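## Task

Insert the charger fully and squarely into outlet number two of the power strip, counting from the end the cord leaves. The strip must stay flat on the table, and the robot must have released the charger and pulled away; it only counts if the charger stays seated without the robot holding it.

## Robot and tools

Robot: two 7-joint arms, left_arm and right_arm, each ending in a parallel gripper. The names do not match image sides. All hand positions share one scene frame: origin on the table top midway between the arms, +z up, +x out over the table, left_arm on the +y side. Units are metres and radians.

execute_actions takes "actions", a list holding one item or nothing, plus optional "pictures" (true/false; pictures come by default). An empty list just reports the state without commanding anything. A move is {"rows": [[...]], "steps": n} with up to 15 rows and steps at most 15 (default 15); each control step lasts 1/30 s, one row per step, and the final row repeats if rows run out. A wait is {"steps": n} with n up to 300, counted from the last result, and gives no new command. A refused call sends nothing.

Each row is one list of 18 numbers covering both arms, even if only one moves: left_arm first, then right_arm, 9 each. For each arm: 7 absolute joint target angles in radians, in the order waist, shoulder, upper arm roll, elbow, forearm roll, wrist pitch, wrist roll (the same order the Joint positions line prints), then gripper position, then gripper speed. These joint values are places to go to, not offsets. Stated ranges: waist -69.115 to 69.115, shoulder -2.250 to 2.250, upper arm roll -69.115 to 69.115, elbow -2.580 to 2.580, forearm roll -69.115 to 69.115, wrist pitch -2.100 to 2.100, wrist roll -69.115 to 69.115. A target more than 0.013 beyond a stated end, and further out than the last reported angle, gets the call refused; true ends may sit 0.013 either way. Targets past the true end are clipped and the result may say "joint sent to its limit" (possibly about an earlier action); no such line does not prove there is more room.

Gripper position is an absolute setting in [-1, 1]: +1 fully open (85 mm), 0 about 41 mm, pads touch near -0.8, -1 closes until blocked. Gripper speed in [-1, 1]: about 20 mm/s at -1, 85 at 0, 150 at +1. Grip force is not settable; a full close gives roughly 190 to 235 N per pad. To hold, send -1 and keep sending it; for a gentler hold, open, then close to a value a little narrower than the object. To release, send a value wider than the object. To keep a gripper unchanged, repeat its previous two numbers, since 0 is itself a command. Fingers stay put until the position changes by 0.01 or more, but may re-close by themselves if the object slips or gives. position_measured_pct is about 50 minus 50 times the actual position (0 = fully open); stopping below 90 short of the target means something is held or blocking, around 90 or above means pads met on nothing or something very thin. Closing pushes fingertips about 13 mm further out, so leave room above the table. Fingers point along the gripper's +z and close along its y; the reported position is the point between closed pads, with fingertips about 19 mm beyond it closed and 6 mm fully open.

Motion: joint speed and acceleration are limited and joints are synchronized; a reversal stops them together. Each step the sent target is held within 0.304 rad of the measured angle for the first four joints and 0.266 for the last three, and targets are scaled back if they would put the hand over 70 mm away. After a big move the arm may still be travelling when the result returns. Between calls the arms keep heading to the last row until they settle or a step is HELD; after that only a new action moves them further.

Result lines: the state line `left_arm: …` | `right_arm: …` gives end_effector_position (m) and end_effector_quat_wxyz per gripper in the scene frame; it can be off, more so at long reach. Joint positions and Joint velocities list one block per arm in column order (rad, rad/s). Joint torques follow the same order, with per-arm offset, scale and noise. "joint command not followed" means a clearance check altered or blocked joint targets on some steps; the rest of the row still ran. HELD marks steps where all or part of the row was not sent. TORQUE FAULT: contact torque reaching a joint's load limit (waist, shoulder, upper arm roll, elbow 49.6 N m; forearm roll, wrist pitch, wrist roll 31.2 N m, held weight included) freezes that arm for 10 seconds and drops the rest of the call. MOTOR HOT warns from 60 °C; at 75 °C an OVER-TEMPERATURE FAULT makes the arm brake weakly and sag until cooled. Holding loads heats motors.

zoom_image: {"camera": name, "region": [x0, y0, x1, y1]} in pixels of that camera's last image, origin top-left, at most 504 by 504. Cameras: cam_high, cam_low, cam_left_wrist, cam_right_wrist, each 504x504; calibration (K, distortion, T_world_to_cam) is given and may be slightly off; wrist camera poses follow their arm's joints.

finished_scene: {"scene": current scene number}; ends that scene irreversibly, grades it and gives the next task. Replying without any tool call ends everything.

Avoid: knocking anything off the table, dropping or slamming the charger, pushing hard, tipping the strip, arms striking or pressing on each other (this can end the scene), and leaving the charger only held in by the gripper. Occasional tugs on held parts or pushes on loose items can happen.

Each tool is called after ">>>" as name([rows], argument=value, ...), one row to a line, values as JSON.

## Session

>>> execute_actions(actions=[])

Scene clock: 0.00 s of 4500.00 s.
left_arm: end_effector_position=(+0.1118, +0.5290, +0.2621) position_measured_pct=0.0 end_effector_quat_wxyz=(-0.212, +0.287, +0.934, -0.016) | right_arm: end_effector_position=(+0.5669, -0.3904, +0.3480) position_measured_pct=0.0 end_effector_quat_wxyz=(-0.002, -0.029, +0.999, -0.030)
Joint positions: left_arm=[-1.09  -0.026  0.329  2.13  -0.332  1.329  0.434] | right_arm=[ 0.139  0.665 -0.002  0.769  0.062  1.706  1.676]
Joint velocities: left_arm=[-0.  0. -0.  0. -0. -0.  0.] | right_arm=[ 0.    -0.     0.002 -0.     0.001 -0.001  0.001]
Joint torques (N m, as the joint torque sensors report them, + toward a larger angle): no reading
Motor temperatures (°C, as the motors report them): left_arm=[30 32 29 34 40 34 45] | right_arm=[36 30 33 31 41 47 38]

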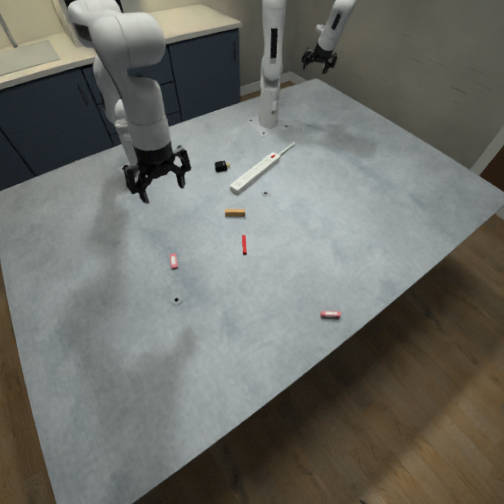

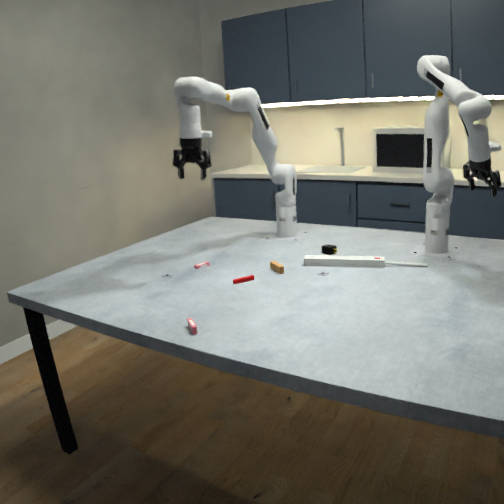

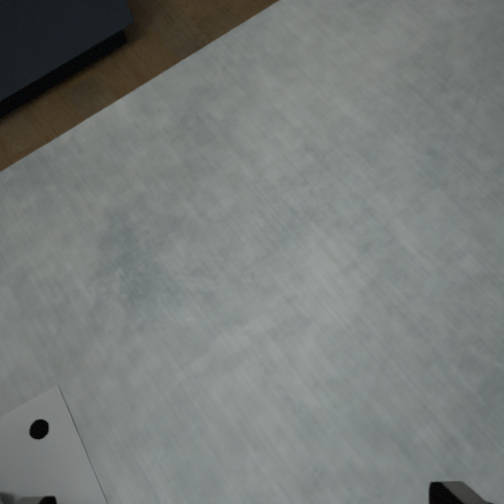

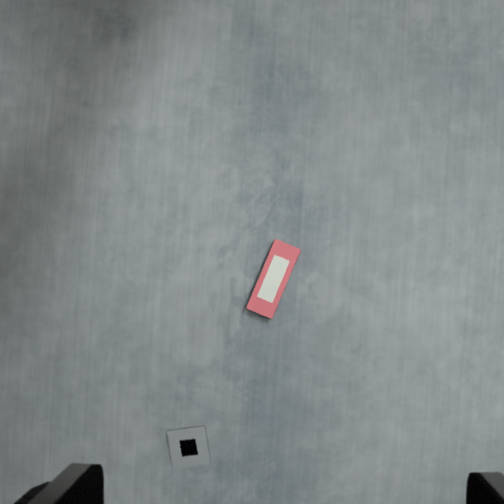

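>>> zoom_image(camera="cam_high", region=[200, 130, 310, 210])

>>> zoom_image(camera="cam_low", region=[290, 230, 440, 290])

Region (200, 130, 310, 210) of cam_high's 504x504 image, scaled by 4.582, with more detail than that image has; it fills the top 367 rows of this view, and the rest is white.

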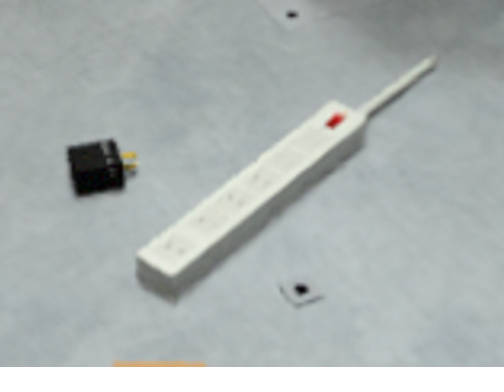

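Region (290, 230, 440, 290) of cam_low's 504x504 image, scaled by 3.360, with more detail than that image has; it fills the top 202 rows of this view, and the rest is white.

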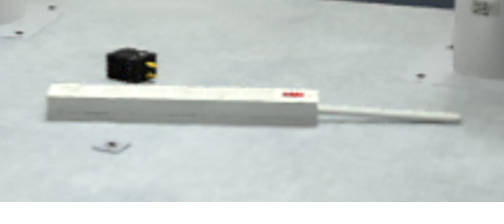

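>>> execute_actions([
  {"rows": [[-1.09,-0.026,0.329,2.13,-0.332,1.329,0.434,1,0,-0.795,0.467,0,1.2625,0,1.412,0.6755,1,0]], "steps": 15},
], pictures=false)

>>> execute_actions([
  {"steps": 45},
])

Scene clock: 9.60 s of 4500.00 s.
left_arm: end_effector_position=(+0.1118, +0.5289, +0.2621) position_measured_pct=0.0 end_effector_quat_wxyz=(-0.213, +0.288, +0.934, -0.016) | right_arm: end_effector_position=(+0.5237, -0.2048, +0.3284) position_measured_pct=0.0 end_effector_quat_wxyz=(+0.021, -0.056, +0.998, -0.005)
Joint positions: left_arm=[-1.09  -0.026  0.329  2.13  -0.332  1.329  0.434] | right_arm=[-0.182  0.528 -0.     1.071  0.019  1.503  1.401]
Joint velocities: left_arm=[ 0.    -0.001 -0.    -0.001  0.     0.    -0.   ] | right_arm=[-0.808 -0.172 -0.     0.586 -0.061 -0.282 -0.704]
Joint torques (N m, as the joint torque sensors report them, + toward a larger angle): left_arm=[ 0.12 -6.04 -0.13 -7.79 -0.88  0.98  0.41] | right_arm=[ -0.29 -20.24   0.2   -9.54   0.12   0.02   0.37]
Motor temperatures (°C, as the motors report them): left_arm=[30 32 29 34 40 34 45] | right_arm=[36 31 33 31 41 47 38]
Steps of this call (steps 1 to 90: nothing new was sent; then 6.10 s passed at rest; steps 91 to 105: all 15 steps of this action). Readings (joint positions | what the end effector reports):
91: left_arm=[-1.090 -0.026 0.329 2.130 -0.332 1.329 0.434] | right_arm=[0.137 0.664 -0.002 0.770 0.062 1.706 1.675] | left_arm position_measured_pct=0.0 | right_arm position_measured_pct=0.0
92: left_arm=[-1.090 -0.026 0.329 2.130 -0.332 1.329 0.434] | right_arm=[0.131 0.660 -0.001 0.776 0.062 1.701 1.671] | left_arm position_measured_pct=0.0 | right_arm position_measured_pct=0.0
94: left_arm=[-1.090 -0.026 0.329 2.130 -0.332 1.329 0.434] | right_arm=[0.102 0.640 0.001 0.804 0.058 1.678 1.648] | left_arm position_measured_pct=0.0 | right_arm position_measured_pct=0.0
98: left_arm=[-1.090 -0.026 0.329 2.130 -0.332 1.329 0.434] | right_arm=[0.001 0.585 -0.000 0.902 0.039 1.596 1.561] | left_arm position_measured_pct=0.0 | right_arm position_measured_pct=0.0
105: the state above

Scene clock: 11.10 s of 4500.00 s.
left_arm: end_effector_position=(+0.1118, +0.5289, +0.2621) position_measured_pct=0.0 end_effector_quat_wxyz=(-0.213, +0.288, +0.934, -0.016) | right_arm: end_effector_position=(+0.3307, +0.0498, +0.2995) position_measured_pct=0.0 end_effector_quat_wxyz=(+0.000, +0.001, +1.000, +0.000)
Joint positions: left_arm=[-1.09  -0.026  0.329  2.13  -0.332  1.329  0.434] | right_arm=[-0.795  0.467 -0.     1.262 -0.     1.412  0.675]
Joint velocities: left_arm=[-0.    -0.001 -0.    -0.001 -0.     0.     0.   ] | right_arm=[-0.     0.001  0.001  0.     0.002 -0.     0.001]
Joint torques (N m, as the joint torque sensors report them, + toward a larger angle): left_arm=[ 0.05 -5.58  0.46 -7.89 -0.88  0.85  0.57] | right_arm=[  0.21 -17.59   0.1   -8.69  -0.12   0.18   0.09]
Motor temperatures (°C, as the motors report them): left_arm=[30 32 29 34 40 34 45] | right_arm=[36 31 33 31 41 47 38]
Steps of this call (steps 1 to 45: the robot went on to your last target). Readings (joint positions | what the end effector reports):
1: left_arm=[-1.090 -0.026 0.329 2.130 -0.332 1.329 0.434] | right_arm=[-0.209 0.522 -0.000 1.090 0.017 1.494 1.378] | left_arm position_measured_pct=0.0 | right_arm position_measured_pct=0.0
2: left_arm=[-1.090 -0.026 0.329 2.130 -0.332 1.329 0.434] | right_arm=[-0.237 0.517 -0.000 1.107 0.016 1.486 1.354] | left_arm position_measured_pct=0.0 | right_arm position_measured_pct=0.0
4: left_arm=[-1.090 -0.026 0.329 2.130 -0.332 1.329 0.434] | right_arm=[-0.292 0.508 -0.000 1.136 0.013 1.472 1.305] | left_arm position_measured_pct=0.0 | right_arm position_measured_pct=0.0
8: left_arm=[-1.090 -0.026 0.329 2.130 -0.332 1.329 0.434] | right_arm=[-0.405 0.495 -0.000 1.181 0.008 1.450 1.207] | left_arm position_measured_pct=0.0 | right_arm position_measured_pct=0.0
45: the state above
All arms were judged still, so your last target was given up. Only a new action makes them travel on or press farther. Fingers that are still opening or closing keep moving.
camera_calibration (this result's frames):
cam_left_wrist: T_world_to_cam=[[0.559412, 0.819137, -0.12678, -0.463106], [0.713141, -0.553589, -0.430081, 0.388934], [-0.422479, 0.15018, -0.893844, 0.348112], [0, 0, 0, 1]] pos_world=[0.128773, 0.542377, 0.419718]
cam_right_wrist: T_world_to_cam=[[-0.0101414, 0.998716, -0.0496278, -0.0264406], [0.999573, 0.00876584, -0.0278568, -0.257459], [-0.027386, -0.0498892, -0.998379, 0.457078], [0, 0, 0, 1]] pos_world=[0.269599, 0.0514667, 0.447853]

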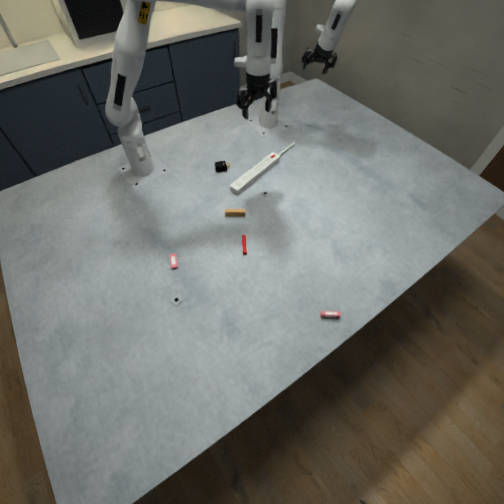

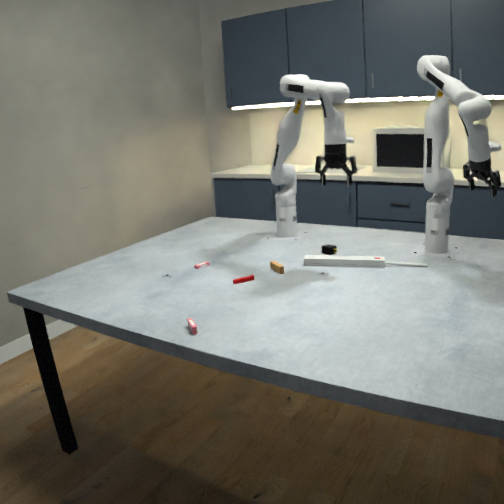

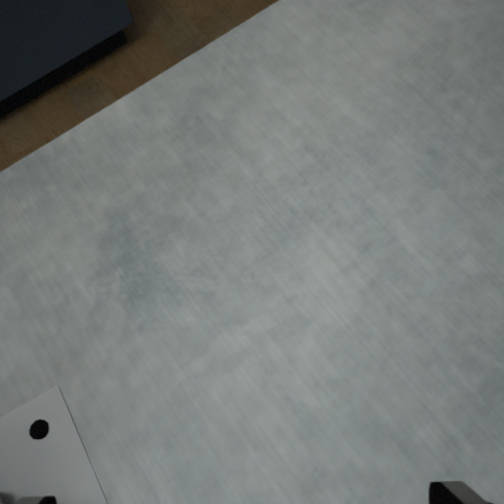

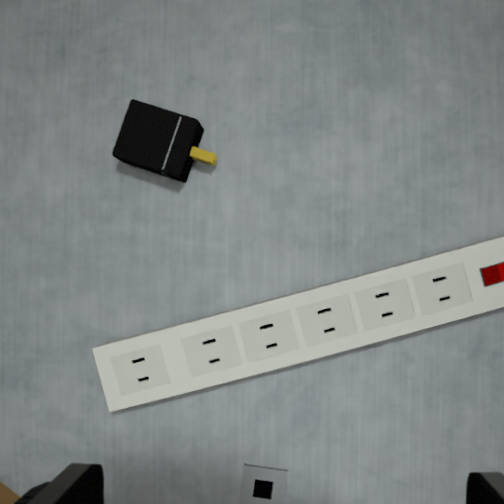

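>>> zoom_image(camera="cam_right_wrist", region=[100, 85, 230, 195])

>>> zoom_image(camera="cam_right_wrist", region=[340, 230, 504, 360])

Region (100, 85, 230, 195) of cam_right_wrist's 504x504 image, scaled by 3.877; it fills the top 426 rows of this view, and the rest is white.

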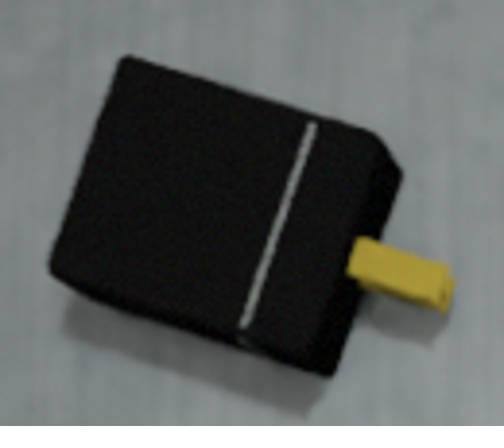

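Region (340, 230, 504, 360) of cam_right_wrist's 504x504 image, scaled by 3.073; it fills the top 400 rows of this view, and the rest is white.

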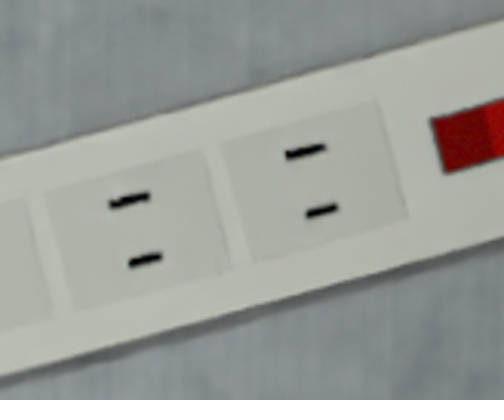

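>>> execute_actions([
  {"rows": [[1.2696,0.9732,0,1.1745,-0.3597,1.701,1.1404,1,0,1.1,0.2,0,1.6,0,1.34,0.6755,1,0]], "steps": 15},
], pictures=false)

>>> execute_actions([
  {"steps": 60},
])

Scene clock: 26.07 s of 4500.00 s.
left_arm: end_effector_position=(+0.2036, +0.5644, +0.2700) position_measured_pct=0.0 end_effector_quat_wxyz=(-0.332, +0.157, +0.929, -0.045) | right_arm: end_effector_position=(+0.3723, -0.1288, +0.3136) position_measured_pct=0.0 end_effector_quat_wxyz=(+0.001, +0.177, +0.984, +0.001)
Joint positions: left_arm=[-0.665  0.4    0.046  1.709 -0.357  1.636  0.802] | right_arm=[-0.441  0.272 -0.     1.507 -0.     1.359  0.676]
Joint velocities: left_arm=[ 0.915  0.926 -0.221 -0.944 -0.017  0.302  0.827] | right_arm=[ 0.954 -0.257  0.003  0.347  0.    -0.072  0.001]
Joint torques (N m, as the joint torque sensors report them, + toward a larger angle): left_arm=[  0.9  -13.04   1.09  -6.74  -0.81   1.53   0.72] | right_arm=[ -0.03 -14.58  -0.16  -8.85  -0.23   0.31   0.18]
Motor temperatures (°C, as the motors report them): left_arm=[30 32 29 34 40 34 45] | right_arm=[36 31 33 31 41 47 38]
Steps of this call (steps 1 to 90: nothing new was sent; then 11.47 s passed at rest; steps 91 to 105: all 15 steps of this action). Readings (joint positions | what the end effector reports):
91: left_arm=[-1.088 -0.024 0.328 2.129 -0.332 1.330 0.435] | right_arm=[-0.794 0.466 -0.000 1.264 -0.000 1.412 0.675] | left_arm position_measured_pct=0.0 | right_arm position_measured_pct=0.0
92: left_arm=[-1.080 -0.017 0.323 2.124 -0.332 1.335 0.439] | right_arm=[-0.787 0.460 -0.002 1.270 -0.001 1.410 0.675] | left_arm position_measured_pct=0.0 | right_arm position_measured_pct=0.0
94: left_arm=[-1.049 0.013 0.297 2.097 -0.335 1.358 0.462] | right_arm=[-0.757 0.433 -0.003 1.297 -0.002 1.403 0.675] | left_arm position_measured_pct=0.0 | right_arm position_measured_pct=0.0
98: left_arm=[-0.923 0.138 0.180 1.975 -0.345 1.464 0.568] | right_arm=[-0.652 0.357 -0.001 1.392 -0.000 1.383 0.675] | left_arm position_measured_pct=0.0 | right_arm position_measured_pct=0.0
105: the state above

Scene clock: 28.07 s of 4500.00 s.
left_arm: end_effector_position=(+0.2184, -0.0190, +0.1299) position_measured_pct=0.0 end_effector_quat_wxyz=(-0.239, +0.720, +0.579, +0.298) | right_arm: end_effector_position=(+0.1868, -0.6660, +0.3145) position_measured_pct=0.0 end_effector_quat_wxyz=(+0.001, +0.813, +0.583, -0.000)
Joint positions: left_arm=[ 1.176  0.973  0.     1.174 -0.36   1.701  1.14 ] | right_arm=[1.1   0.2   0.    1.6   0.    1.34  0.675]
Joint velocities: left_arm=[ 0.886  0.003  0.018 -0.002  0.013  0.001  0.002] | right_arm=[ 0.003 -0.001 -0.003 -0.     0.     0.001  0.001]
Joint torques (N m, as the joint torque sensors report them, + toward a larger angle): left_arm=[ -0.86 -21.59  -0.23  -5.93  -1.06   1.86   0.66] | right_arm=[  0.29 -12.54  -0.01  -8.99  -0.26   0.2   -0.09]
Motor temperatures (°C, as the motors report them): left_arm=[30 32 29 34 40 34 45] | right_arm=[36 31 33 32 41 47 38]
Steps of this call (steps 1 to 60: the robot went on to your last target). Readings (joint positions | what the end effector reports):
1: left_arm=[-0.635 0.430 0.040 1.678 -0.357 1.645 0.829] | right_arm=[-0.409 0.264 -0.000 1.518 -0.000 1.357 0.676] | left_arm position_measured_pct=0.0 | right_arm position_measured_pct=0.0
2: left_arm=[-0.606 0.460 0.035 1.648 -0.358 1.652 0.856] | right_arm=[-0.376 0.257 -0.000 1.528 -0.000 1.355 0.676] | left_arm position_measured_pct=0.0 | right_arm position_measured_pct=0.0
4: left_arm=[-0.548 0.518 0.027 1.590 -0.358 1.662 0.907] | right_arm=[-0.311 0.244 -0.000 1.545 -0.000 1.351 0.676] | left_arm position_measured_pct=0.0 | right_arm position_measured_pct=0.0
8: left_arm=[-0.438 0.629 0.017 1.477 -0.359 1.676 0.990] | right_arm=[-0.177 0.227 -0.000 1.568 -0.000 1.346 0.675] | left_arm position_measured_pct=0.0 | right_arm position_measured_pct=0.0
60: the state above
camera_calibration (this result's frames):
cam_left_wrist: T_world_to_cam=[[0.967256, -0.25356, 0.0110813, -0.218041], [-0.162365, -0.651752, -0.740849, 0.182489], [0.195072, 0.714791, -0.67158, 0.204314], [0, 0, 0, 1]] pos_world=[0.200675, -0.0823908, 0.274826]
cam_right_wrist: T_world_to_cam=[[0.95006, -0.308278, -0.0484779, -0.362549], [-0.309771, -0.950431, -0.026892, -0.501478], [-0.0377847, 0.0405661, -0.998462, 0.494546], [0, 0, 0, 1]] pos_world=[0.207787, -0.608448, 0.462724]

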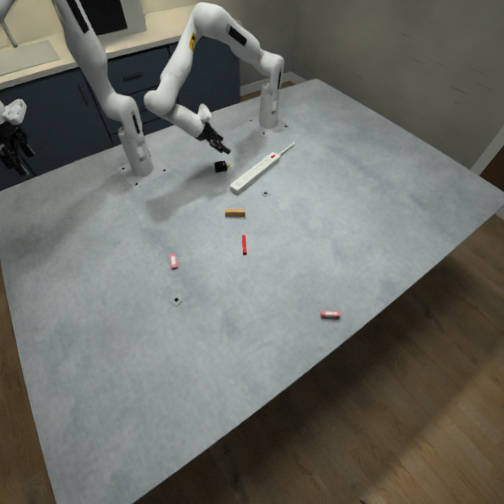

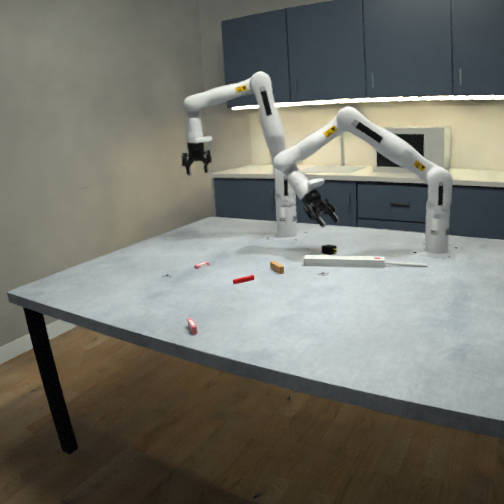

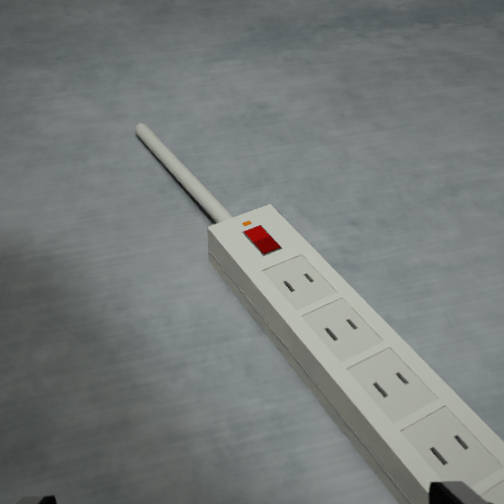

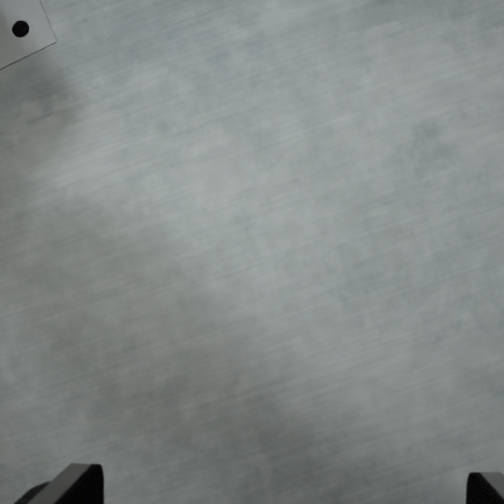

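>>> execute_actions([
  {"steps": 15},
])

Scene clock: 28.57 s of 4500.00 s.
left_arm: end_effector_position=(+0.1826, -0.0361, +0.1299) position_measured_pct=0.0 end_effector_quat_wxyz=(-0.226, +0.746, +0.545, +0.309) | right_arm: end_effector_position=(+0.1867, -0.6661, +0.3145) position_measured_pct=0.0 end_effector_quat_wxyz=(+0.001, +0.813, +0.583, -0.000)
Joint positions: left_arm=[ 1.269  0.973  0.     1.174 -0.36   1.701  1.14 ] | right_arm=[1.1   0.2   0.    1.6   0.    1.34  0.675]
Joint velocities: left_arm=[ 0.005 -0.001 -0.     0.    -0.001  0.     0.   ] | right_arm=[ 0.     0.    -0.    -0.    -0.001  0.     0.001]
Joint torques (N m, as the joint torque sensors report them, + toward a larger angle): left_arm=[  0.15 -21.5   -0.2   -6.24  -0.83   2.02   0.3 ] | right_arm=[ -0.04 -12.5   -0.21  -8.84  -0.21   0.11   0.09]
Motor temperatures (°C, as the motors report them): left_arm=[30 32 29 34 40 34 45] | right_arm=[36 31 33 32 41 47 38]
Steps of this call (steps 1 to 15: the robot went on to your last target). Readings (joint positions | what the end effector reports):
1: left_arm=[1.204 0.973 0.001 1.174 -0.359 1.701 1.140] | right_arm=[1.100 0.200 0.000 1.600 0.000 1.340 0.675] | left_arm position_measured_pct=0.0 | right_arm position_measured_pct=0.0
2: left_arm=[1.226 0.973 0.002 1.174 -0.359 1.701 1.140] | right_arm=[1.100 0.200 0.000 1.600 0.000 1.340 0.675] | left_arm position_measured_pct=0.0 | right_arm position_measured_pct=0.0
4: left_arm=[1.255 0.973 0.003 1.174 -0.358 1.701 1.140] | right_arm=[1.100 0.200 0.000 1.600 0.000 1.340 0.676] | left_arm position_measured_pct=0.0 | right_arm position_measured_pct=0.0
8: left_arm=[1.266 0.973 0.001 1.174 -0.360 1.701 1.140] | right_arm=[1.100 0.200 0.000 1.600 0.000 1.340 0.675] | left_arm position_measured_pct=0.0 | right_arm position_measured_pct=0.0
15: the state above
camera_calibration (this result's frames):
cam_left_wrist: T_world_to_cam=[[0.93968, -0.341883, 0.0108405, -0.18581], [-0.221862, -0.633305, -0.741419, 0.17714], [0.260344, 0.694292, -0.670954, 0.210726], [0, 0, 0, 1]] pos_world=[0.159041, -0.0976468, 0.274737]
cam_right_wrist: T_world_to_cam=[[0.949964, -0.308575, -0.04847, -0.362651], [-0.310068, -0.950334, -0.0269028, -0.501441], [-0.0377611, 0.0405857, -0.998462, 0.494552], [0, 0, 0, 1]] pos_world=[0.207699, -0.608513, 0.462724]

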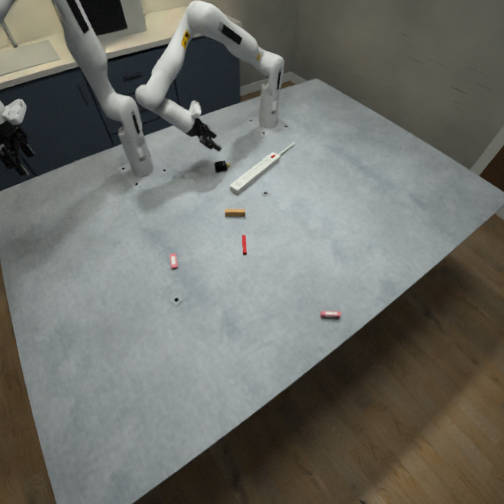

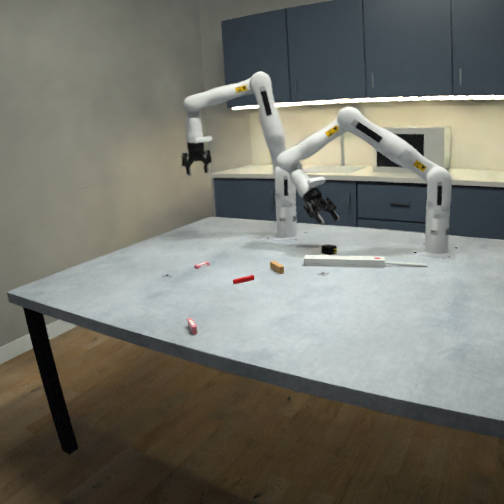

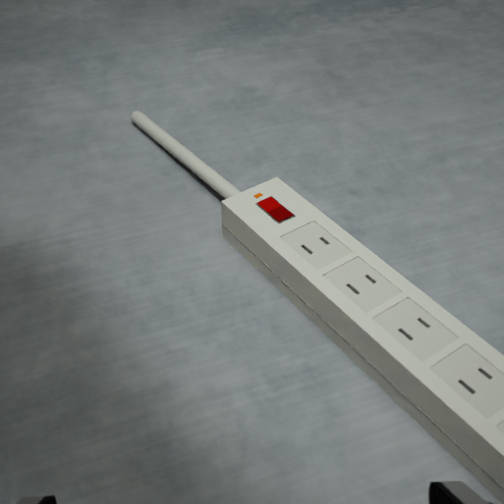

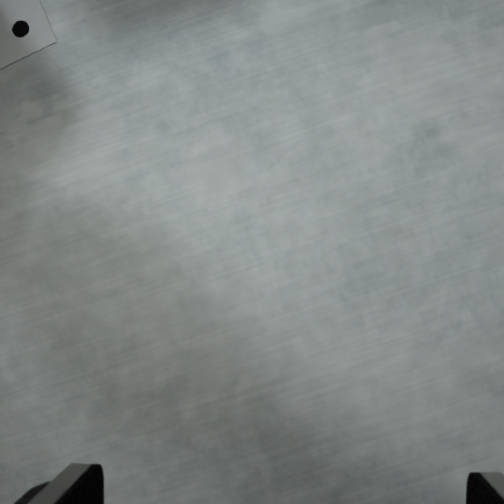

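>>> execute_actions([
  {"rows": [[1.2696,1.0804,0,1.1918,-0.3566,1.5843,1.1841,1,0,1.1,0.2,0,1.6,0,1.34,0.6755,1,0]], "steps": 15},
], pictures=false)

>>> execute_actions([
  {"steps": 10},
])

Scene clock: 34.37 s of 4500.00 s.
left_arm: end_effector_position=(+0.1825, -0.0363, +0.0602) position_measured_pct=0.0 end_effector_quat_wxyz=(-0.225, +0.746, +0.545, +0.309) | right_arm: end_effector_position=(+0.1867, -0.6661, +0.3145) position_measured_pct=0.0 end_effector_quat_wxyz=(+0.001, +0.813, +0.583, -0.000)
Joint positions: left_arm=[ 1.27   1.08  -0.     1.192 -0.357  1.584  1.184] | right_arm=[1.1   0.2   0.    1.6   0.    1.34  0.675]
Joint velocities: left_arm=[-0.     0.005  0.    -0.001  0.     0.    -0.   ] | right_arm=[ 0.     0.001  0.003  0.     0.    -0.    -0.   ]
Joint torques (N m, as the joint torque sensors report them, + toward a larger angle): left_arm=[  0.08 -21.72  -0.25  -5.73  -0.82   1.83   0.35] | right_arm=[  0.06 -12.61   0.    -8.78  -0.19   0.46   0.1 ]
Motor temperatures (°C, as the motors report them): left_arm=[30 33 29 34 40 34 45] | right_arm=[36 31 33 32 41 47 38]
Steps of this call (steps 1 to 15: the robot went on to your last target; steps 16 to 90: nothing new was sent; then 2.30 s passed at rest; steps 91 to 105: all 15 steps of this action). Readings (joint positions | what the end effector reports):
91: left_arm=[1.270 0.975 -0.000 1.175 -0.360 1.700 1.141] | right_arm=[1.100 0.200 0.000 1.600 0.000 1.340 0.676] | left_arm position_measured_pct=0.0 | right_arm position_measured_pct=0.0
92: left_arm=[1.270 0.980 -0.000 1.175 -0.360 1.695 1.143] | right_arm=[1.100 0.200 0.000 1.600 0.000 1.340 0.675] | left_arm position_measured_pct=0.0 | right_arm position_measured_pct=0.0
94: left_arm=[1.270 1.009 -0.000 1.178 -0.359 1.667 1.153] | right_arm=[1.100 0.200 0.000 1.600 0.000 1.340 0.676] | left_arm position_measured_pct=0.0 | right_arm position_measured_pct=0.0
98: left_arm=[1.270 1.073 0.000 1.192 -0.356 1.590 1.182] | right_arm=[1.100 0.200 0.000 1.600 0.000 1.340 0.675] | left_arm position_measured_pct=0.0 | right_arm position_measured_pct=0.0
105: the state above

Scene clock: 34.70 s of 4500.00 s.
left_arm: end_effector_position=(+0.1824, -0.0362, +0.0599) position_measured_pct=0.0 end_effector_quat_wxyz=(-0.226, +0.746, +0.545, +0.309) | right_arm: end_effector_position=(+0.1867, -0.6661, +0.3145) position_measured_pct=0.0 end_effector_quat_wxyz=(+0.001, +0.813, +0.583, -0.000)
Joint positions: left_arm=[ 1.27   1.08   0.     1.192 -0.357  1.584  1.184] | right_arm=[1.1   0.2   0.    1.6   0.    1.34  0.675]
Joint velocities: left_arm=[-0.  0. -0. -0.  0.  0.  0.] | right_arm=[ 0.     0.001 -0.    -0.     0.001  0.     0.   ]
Joint torques (N m, as the joint torque sensors report them, + toward a larger angle): left_arm=[ -0.01 -21.89  -0.16  -5.69  -0.97   1.96   0.4 ] | right_arm=[  0.07 -12.65  -0.02  -9.08  -0.34   0.2    0.05]
Motor temperatures (°C, as the motors report them): left_arm=[30 33 29 34 40 34 45] | right_arm=[36 31 33 32 41 47 38]
Steps of this call (steps 1 to 10: the robot went on to your last target). Readings (joint positions | what the end effector reports):
1: left_arm=[1.270 1.080 -0.000 1.192 -0.357 1.584 1.184] | right_arm=[1.100 0.200 0.000 1.600 0.000 1.340 0.675] | left_arm position_measured_pct=0.0 | right_arm position_measured_pct=0.0
2: left_arm=[1.270 1.080 0.000 1.192 -0.357 1.584 1.184] | right_arm=[1.100 0.200 0.000 1.600 0.000 1.340 0.675] | left_arm position_measured_pct=0.0 | right_arm position_measured_pct=0.0
4: left_arm=[1.270 1.080 0.000 1.192 -0.357 1.584 1.184] | right_arm=[1.100 0.200 0.000 1.600 0.000 1.340 0.675] | left_arm position_measured_pct=0.0 | right_arm position_measured_pct=0.0
8: left_arm=[1.270 1.080 0.000 1.192 -0.357 1.584 1.184] | right_arm=[1.100 0.200 0.000 1.600 0.000 1.340 0.675] | left_arm position_measured_pct=0.0 | right_arm position_measured_pct=0.0
10: the state above
camera_calibration (this result's frames):
cam_left_wrist: T_world_to_cam=[[0.939508, -0.342354, 0.010932, -0.184942], [-0.222127, -0.633248, -0.741388, 0.125241], [0.26074, 0.694112, -0.670987, 0.163806], [0, 0, 0, 1]] pos_world=[0.158863, -0.0977071, 0.204786]
cam_right_wrist: T_world_to_cam=[[0.949963, -0.308579, -0.0484702, -0.362652], [-0.310072, -0.950332, -0.026903, -0.501441], [-0.0377611, 0.0405861, -0.998462, 0.494552], [0, 0, 0, 1]] pos_world=[0.207698, -0.608514, 0.462724]

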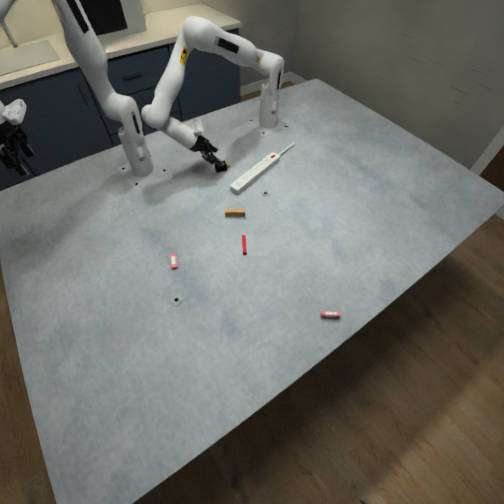

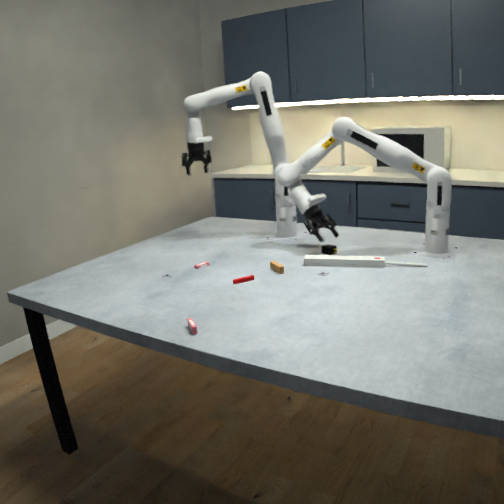

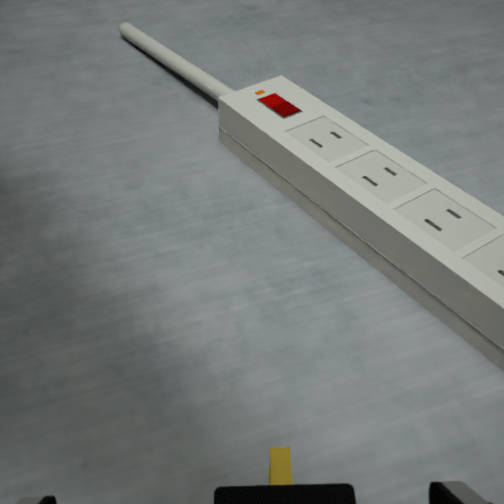

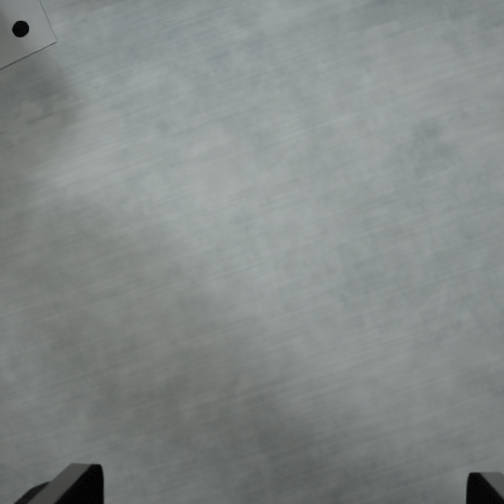

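>>> zoom_image(camera="cam_left_wrist", region=[190, 430, 380, 504])

>>> zoom_image(camera="cam_low", region=[290, 200, 370, 270])

Region (190, 430, 380, 504) of cam_left_wrist's 504x504 image, scaled by 2.653.

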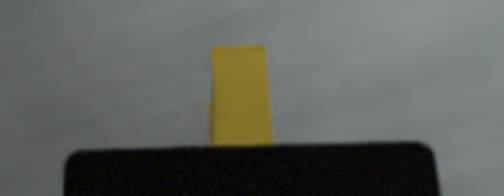

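Region (290, 200, 370, 270) of cam_low's 504x504 image, scaled by 6.300, with more detail than that image has; it fills the top 441 rows of this view, and the rest is white.

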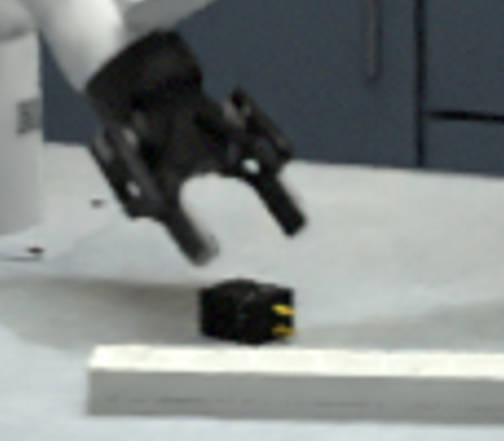

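>>> execute_actions([
  {"rows": [[1.2503,1.137,0,1.1721,-0.3692,1.5448,1.1837,1,0,1.1,0.2,0,1.6,0,1.34,0.6755,1,0]], "steps": 15},
])

Scene clock: 39.30 s of 4500.00 s.
left_arm: end_effector_position=(+0.1946, -0.0370, +0.0300) position_measured_pct=0.0 end_effector_quat_wxyz=(-0.225, +0.746, +0.545, +0.309) | right_arm: end_effector_position=(+0.1867, -0.6661, +0.3145) position_measured_pct=0.0 end_effector_quat_wxyz=(+0.001, +0.813, +0.583, -0.000)
Joint positions: left_arm=[ 1.25   1.137 -0.     1.172 -0.369  1.545  1.184] | right_arm=[1.1   0.2   0.    1.6   0.    1.34  0.675]
Joint velocities: left_arm=[-0.001  0.004 -0.    -0.001 -0.    -0.     0.   ] | right_arm=[-0.     0.001  0.001  0.    -0.    -0.001 -0.   ]
Joint torques (N m, as the joint torque sensors report them, + toward a larger angle): left_arm=[ -0.2  -22.19  -0.67  -5.61  -0.89   1.87   0.37] | right_arm=[ -0.03 -12.63  -0.16  -8.88  -0.14   0.29   0.06]
Motor temperatures (°C, as the motors report them): left_arm=[30 33 29 34 40 34 45] | right_arm=[36 31 33 32 41 47 38]
Steps of this call (steps 1 to 15: the robot went on to your last target; steps 16 to 90: nothing new was sent; then 1.10 s passed at rest; steps 91 to 105: all 15 steps of this action). Readings (joint positions | what the end effector reports):
91: left_arm=[1.269 1.082 0.000 1.191 -0.357 1.584 1.184] | right_arm=[1.100 0.200 0.000 1.600 0.000 1.340 0.675] | left_arm position_measured_pct=0.0 | right_arm position_measured_pct=0.0
92: left_arm=[1.267 1.088 0.000 1.189 -0.358 1.581 1.184] | right_arm=[1.100 0.200 0.000 1.600 0.000 1.340 0.675] | left_arm position_measured_pct=0.0 | right_arm position_measured_pct=0.0
94: left_arm=[1.258 1.115 0.001 1.179 -0.363 1.563 1.184] | right_arm=[1.100 0.200 0.000 1.600 0.000 1.340 0.675] | left_arm position_measured_pct=0.0 | right_arm position_measured_pct=0.0
98: left_arm=[1.251 1.135 -0.001 1.173 -0.369 1.545 1.184] | right_arm=[1.100 0.200 0.000 1.600 0.000 1.340 0.675] | left_arm position_measured_pct=0.0 | right_arm position_measured_pct=0.0
105: the state above
camera_calibration (this result's frames):
cam_left_wrist: T_world_to_cam=[[0.93953, -0.342289, 0.011005, -0.1964], [-0.222068, -0.633375, -0.741297, 0.105221], [0.260708, 0.694027, -0.671087, 0.141174], [0, 0, 0, 1]] pos_world=[0.171085, -0.09856, 0.174901]
cam_right_wrist: T_world_to_cam=[[0.949963, -0.308579, -0.0484701, -0.362652], [-0.310072, -0.950332, -0.0269029, -0.501441], [-0.0377611, 0.040586, -0.998462, 0.494552], [0, 0, 0, 1]] pos_world=[0.207698, -0.608514, 0.462724]

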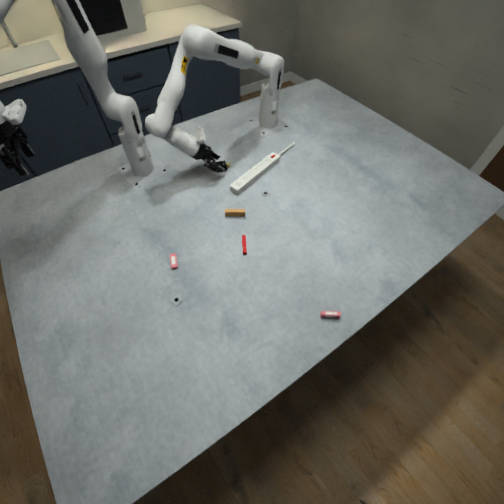

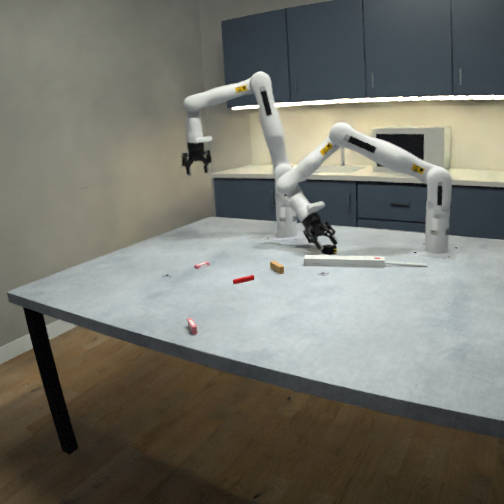

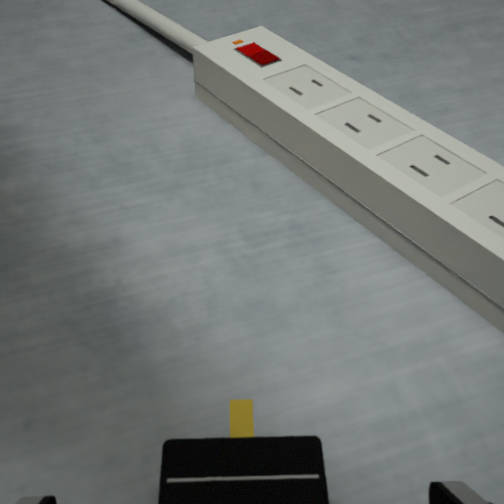

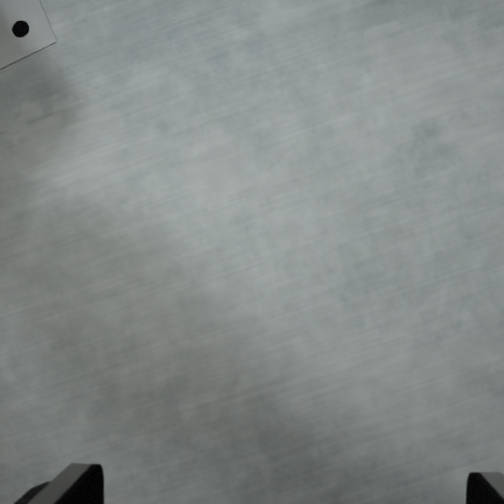

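>>> zoom_image(camera="cam_low", region=[295, 210, 355, 265])

>>> zoom_image(camera="cam_high", region=[180, 135, 250, 190])

Region (295, 210, 355, 265) of cam_low's 504x504 image, scaled by 8.400, with more detail than that image has; it fills the top 462 rows of this view, and the rest is white.

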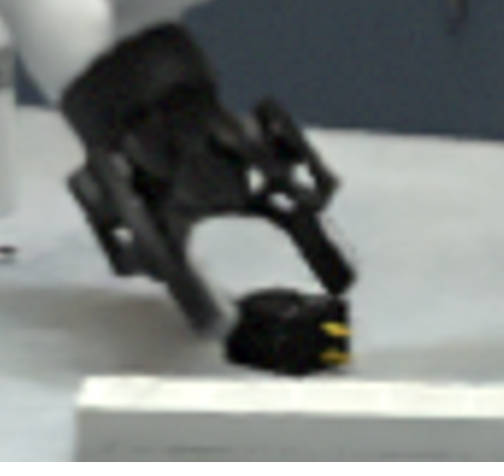

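Region (180, 135, 250, 190) of cam_high's 504x504 image, scaled by 7.200, with more detail than that image has; it fills the top 396 rows of this view, and the rest is white.

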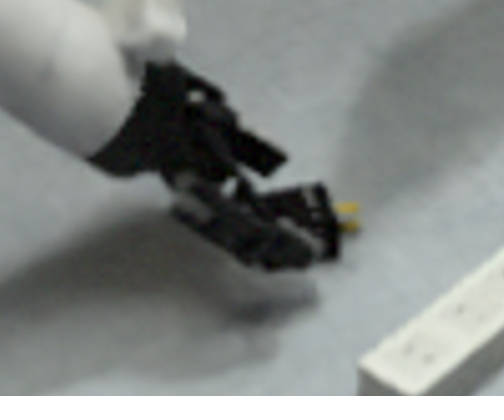

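>>> execute_actions([
  {"rows": [[1.2487,1.1494,0,1.178,-0.3706,1.5272,1.1892,1,0,1.1,0.2,0,1.6,0,1.34,0.6755,1,0]], "steps": 12},
])

Scene clock: 41.77 s of 4500.00 s.
left_arm: end_effector_position=(+0.1953, -0.0351, +0.0210) position_measured_pct=0.0 end_effector_quat_wxyz=(-0.226, +0.746, +0.545, +0.309) | right_arm: end_effector_position=(+0.1867, -0.6661, +0.3145) position_measured_pct=0.0 end_effector_quat_wxyz=(+0.001, +0.813, +0.583, -0.000)
Joint positions: left_arm=[ 1.249  1.149 -0.     1.178 -0.371  1.527  1.189] | right_arm=[1.1   0.2   0.    1.6   0.    1.34  0.675]
Joint velocities: left_arm=[-0.     0.    -0.    -0.001  0.     0.     0.   ] | right_arm=[-0.     0.     0.001  0.    -0.     0.    -0.   ]
Joint torques (N m, as the joint torque sensors report them, + toward a larger angle): left_arm=[ -0.11 -22.25  -0.38  -5.72  -0.74   1.86   0.51] | right_arm=[  0.13 -12.52  -0.01  -8.88  -0.2    0.09   0.03]
Motor temperatures (°C, as the motors report them): left_arm=[30 33 29 34 40 34 45] | right_arm=[36 31 33 32 41 47 38]
Steps of this call (steps 1 to 15: the robot went on to your last target; steps 16 to 62: nothing new was sent; steps 63 to 74: all 12 steps of this action). Readings (joint positions | what the end effector reports):
63: left_arm=[1.250 1.138 0.000 1.172 -0.369 1.544 1.184] | right_arm=[1.100 0.200 0.000 1.600 0.000 1.340 0.675] | left_arm position_measured_pct=0.0 | right_arm position_measured_pct=0.0
64: left_arm=[1.250 1.143 0.000 1.174 -0.370 1.538 1.186] | right_arm=[1.100 0.200 0.000 1.600 0.000 1.340 0.675] | left_arm position_measured_pct=0.0 | right_arm position_measured_pct=0.0
66: left_arm=[1.249 1.149 -0.000 1.178 -0.370 1.528 1.189] | right_arm=[1.100 0.200 0.000 1.600 0.000 1.340 0.675] | left_arm position_measured_pct=0.0 | right_arm position_measured_pct=0.0
70: left_arm=[1.249 1.149 -0.000 1.178 -0.371 1.527 1.189] | right_arm=[1.100 0.200 0.000 1.600 0.000 1.340 0.675] | left_arm position_measured_pct=0.0 | right_arm position_measured_pct=0.0
74: the state above
camera_calibration (this result's frames):
cam_left_wrist: T_world_to_cam=[[0.939517, -0.342327, 0.010973, -0.196239], [-0.222082, -0.633269, -0.741384, 0.0998564], [0.260745, 0.694105, -0.670992, 0.133572], [0, 0, 0, 1]] pos_world=[0.171718, -0.0966548, 0.165811]
cam_right_wrist: T_world_to_cam=[[0.949963, -0.308579, -0.0484701, -0.362652], [-0.310072, -0.950332, -0.026903, -0.501441], [-0.037761, 0.040586, -0.998462, 0.494552], [0, 0, 0, 1]] pos_world=[0.207698, -0.608514, 0.462724]

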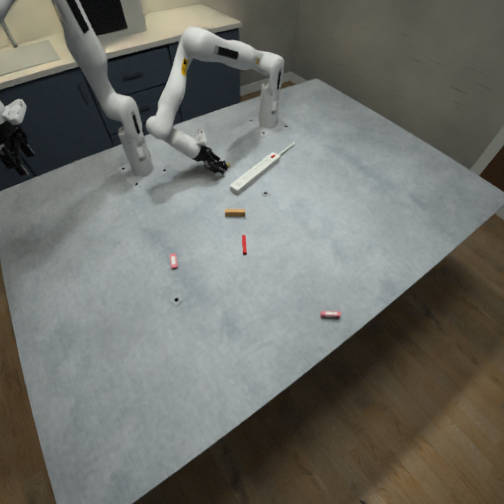

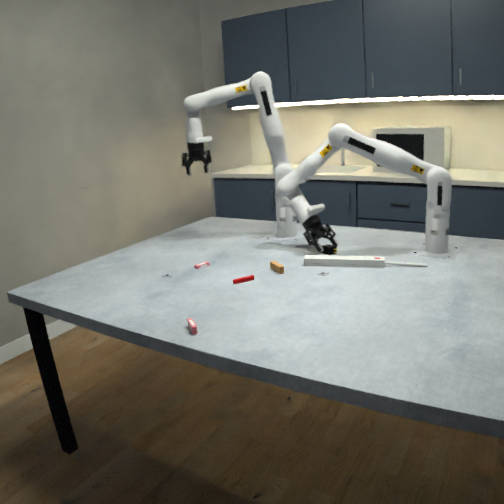

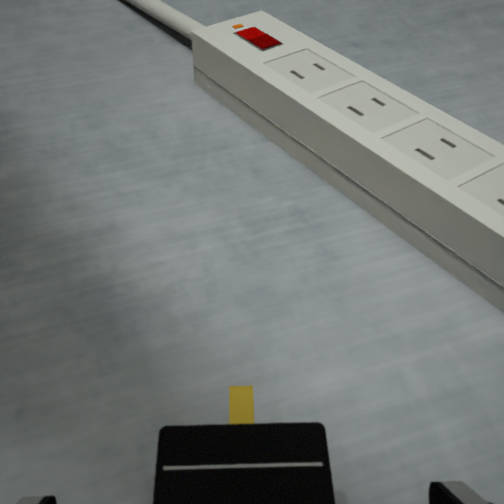

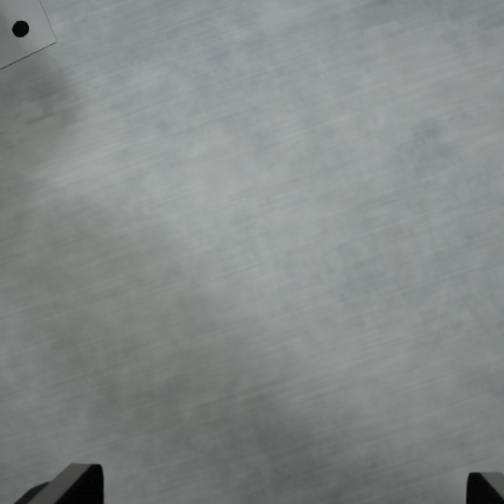

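>>> execute_actions([
  {"rows": [[1.2487,1.1494,0,1.178,-0.3706,1.5272,1.1892,0.12,0,1.1,0.2,0,1.6,0,1.34,0.6755,1,0]], "steps": 15},
])

>>> zoom_image(camera="cam_low", region=[295, 210, 355, 265])

Scene clock: 42.83 s of 4500.00 s.
left_arm: end_effector_position=(+0.1953, -0.0351, +0.0209) position_measured_pct=36.9 end_effector_quat_wxyz=(-0.226, +0.746, +0.545, +0.309) | right_arm: end_effector_position=(+0.1867, -0.6661, +0.3145) position_measured_pct=0.0 end_effector_quat_wxyz=(+0.001, +0.813, +0.583, -0.000)
Joint positions: left_arm=[ 1.249  1.149 -0.     1.178 -0.371  1.527  1.189] | right_arm=[ 1.1    0.2    0.     1.6   -0.     1.34   0.675]
Joint velocities: left_arm=[-0.     0.001 -0.     0.     0.     0.    -0.   ] | right_arm=[ 0.    -0.001  0.001  0.    -0.001 -0.     0.   ]
Joint torques (N m, as the joint torque sensors report them, + toward a larger angle): left_arm=[  0.22 -22.2    0.02  -5.53  -0.95   1.93   0.53] | right_arm=[  0.11 -12.6   -0.07  -8.91  -0.21   0.23  -0.1 ]
Motor temperatures (°C, as the motors report them): left_arm=[30 33 29 34 40 34 45] | right_arm=[36 31 33 32 41 47 38]
Steps of this call (steps 1 to 15: the robot went on to your last target; steps 16 to 17: nothing new was sent; steps 18 to 32: all 15 steps of this action). Readings (joint positions | what the end effector reports):
18: left_arm=[1.249 1.149 0.000 1.178 -0.371 1.527 1.189] | right_arm=[1.100 0.200 0.000 1.600 -0.000 1.340 0.675] | left_arm position_measured_pct=0.0 | right_arm position_measured_pct=0.0
19: left_arm=[1.249 1.149 0.000 1.178 -0.371 1.527 1.189] | right_arm=[1.100 0.200 0.000 1.600 0.000 1.340 0.675] | left_arm position_measured_pct=0.4 | right_arm position_measured_pct=0.0
21: left_arm=[1.249 1.149 0.000 1.178 -0.371 1.527 1.189] | right_arm=[1.100 0.200 0.000 1.600 0.000 1.340 0.675] | left_arm position_measured_pct=4.8 | right_arm position_measured_pct=0.0
25: left_arm=[1.249 1.149 -0.000 1.178 -0.371 1.527 1.189] | right_arm=[1.100 0.200 0.000 1.600 0.000 1.340 0.675] | left_arm position_measured_pct=15.9 | right_arm position_measured_pct=0.0
32: the state above
camera_calibration (this result's frames):
cam_left_wrist: T_world_to_cam=[[0.939521, -0.342316, 0.0109323, -0.196232], [-0.222086, -0.633216, -0.741428, 0.0998493], [0.260725, 0.694159, -0.670944, 0.133539], [0, 0, 0, 1]] pos_world=[0.171722, -0.0966444, 0.165773]
cam_right_wrist: T_world_to_cam=[[0.949963, -0.308579, -0.0484701, -0.362652], [-0.310072, -0.950332, -0.0269032, -0.50144], [-0.0377609, 0.0405862, -0.998462, 0.494552], [0, 0, 0, 1]] pos_world=[0.207698, -0.608514, 0.462724]

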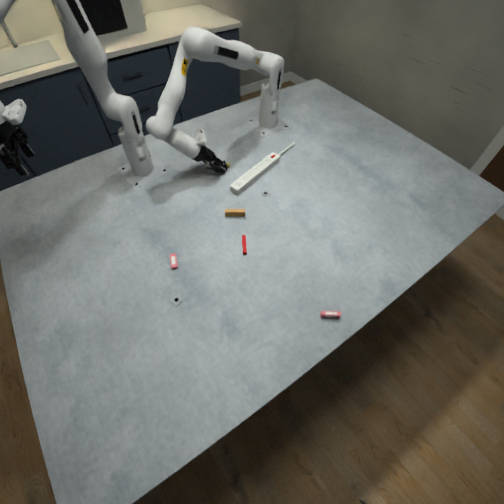

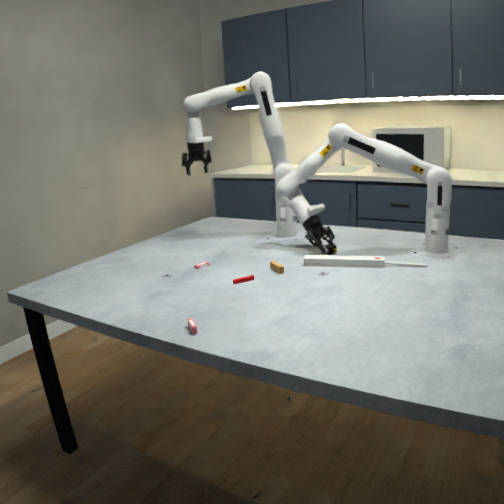

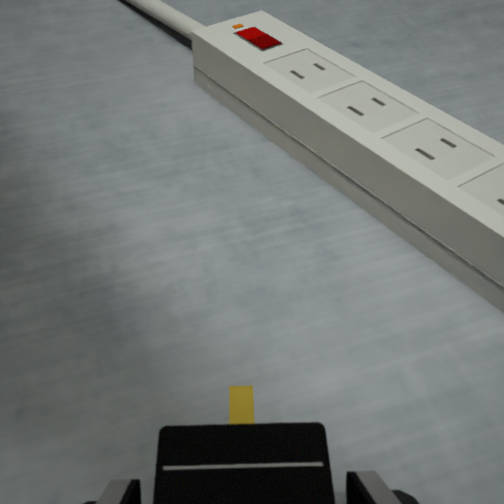

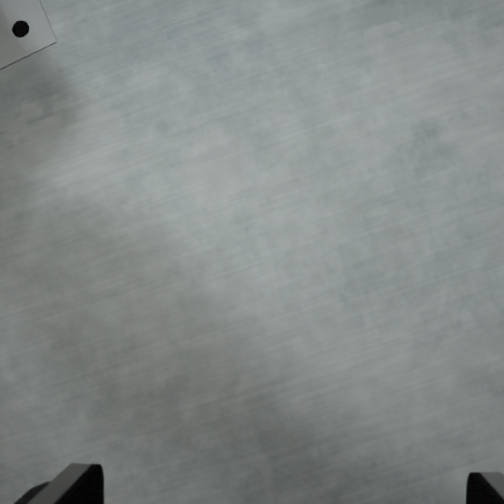

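Region (295, 210, 355, 265) of cam_low's 504x504 image, scaled by 8.400, with more detail than that image has; it fills the top 462 rows of this view, and the rest is white.

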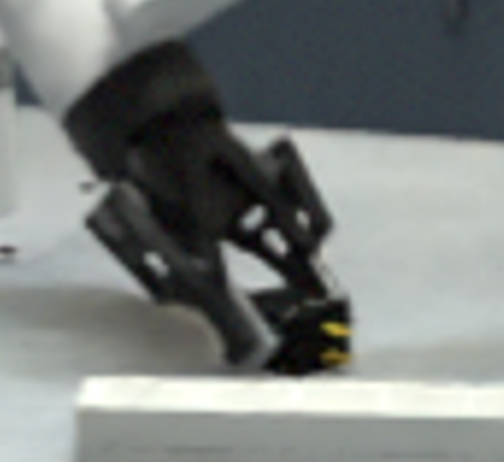

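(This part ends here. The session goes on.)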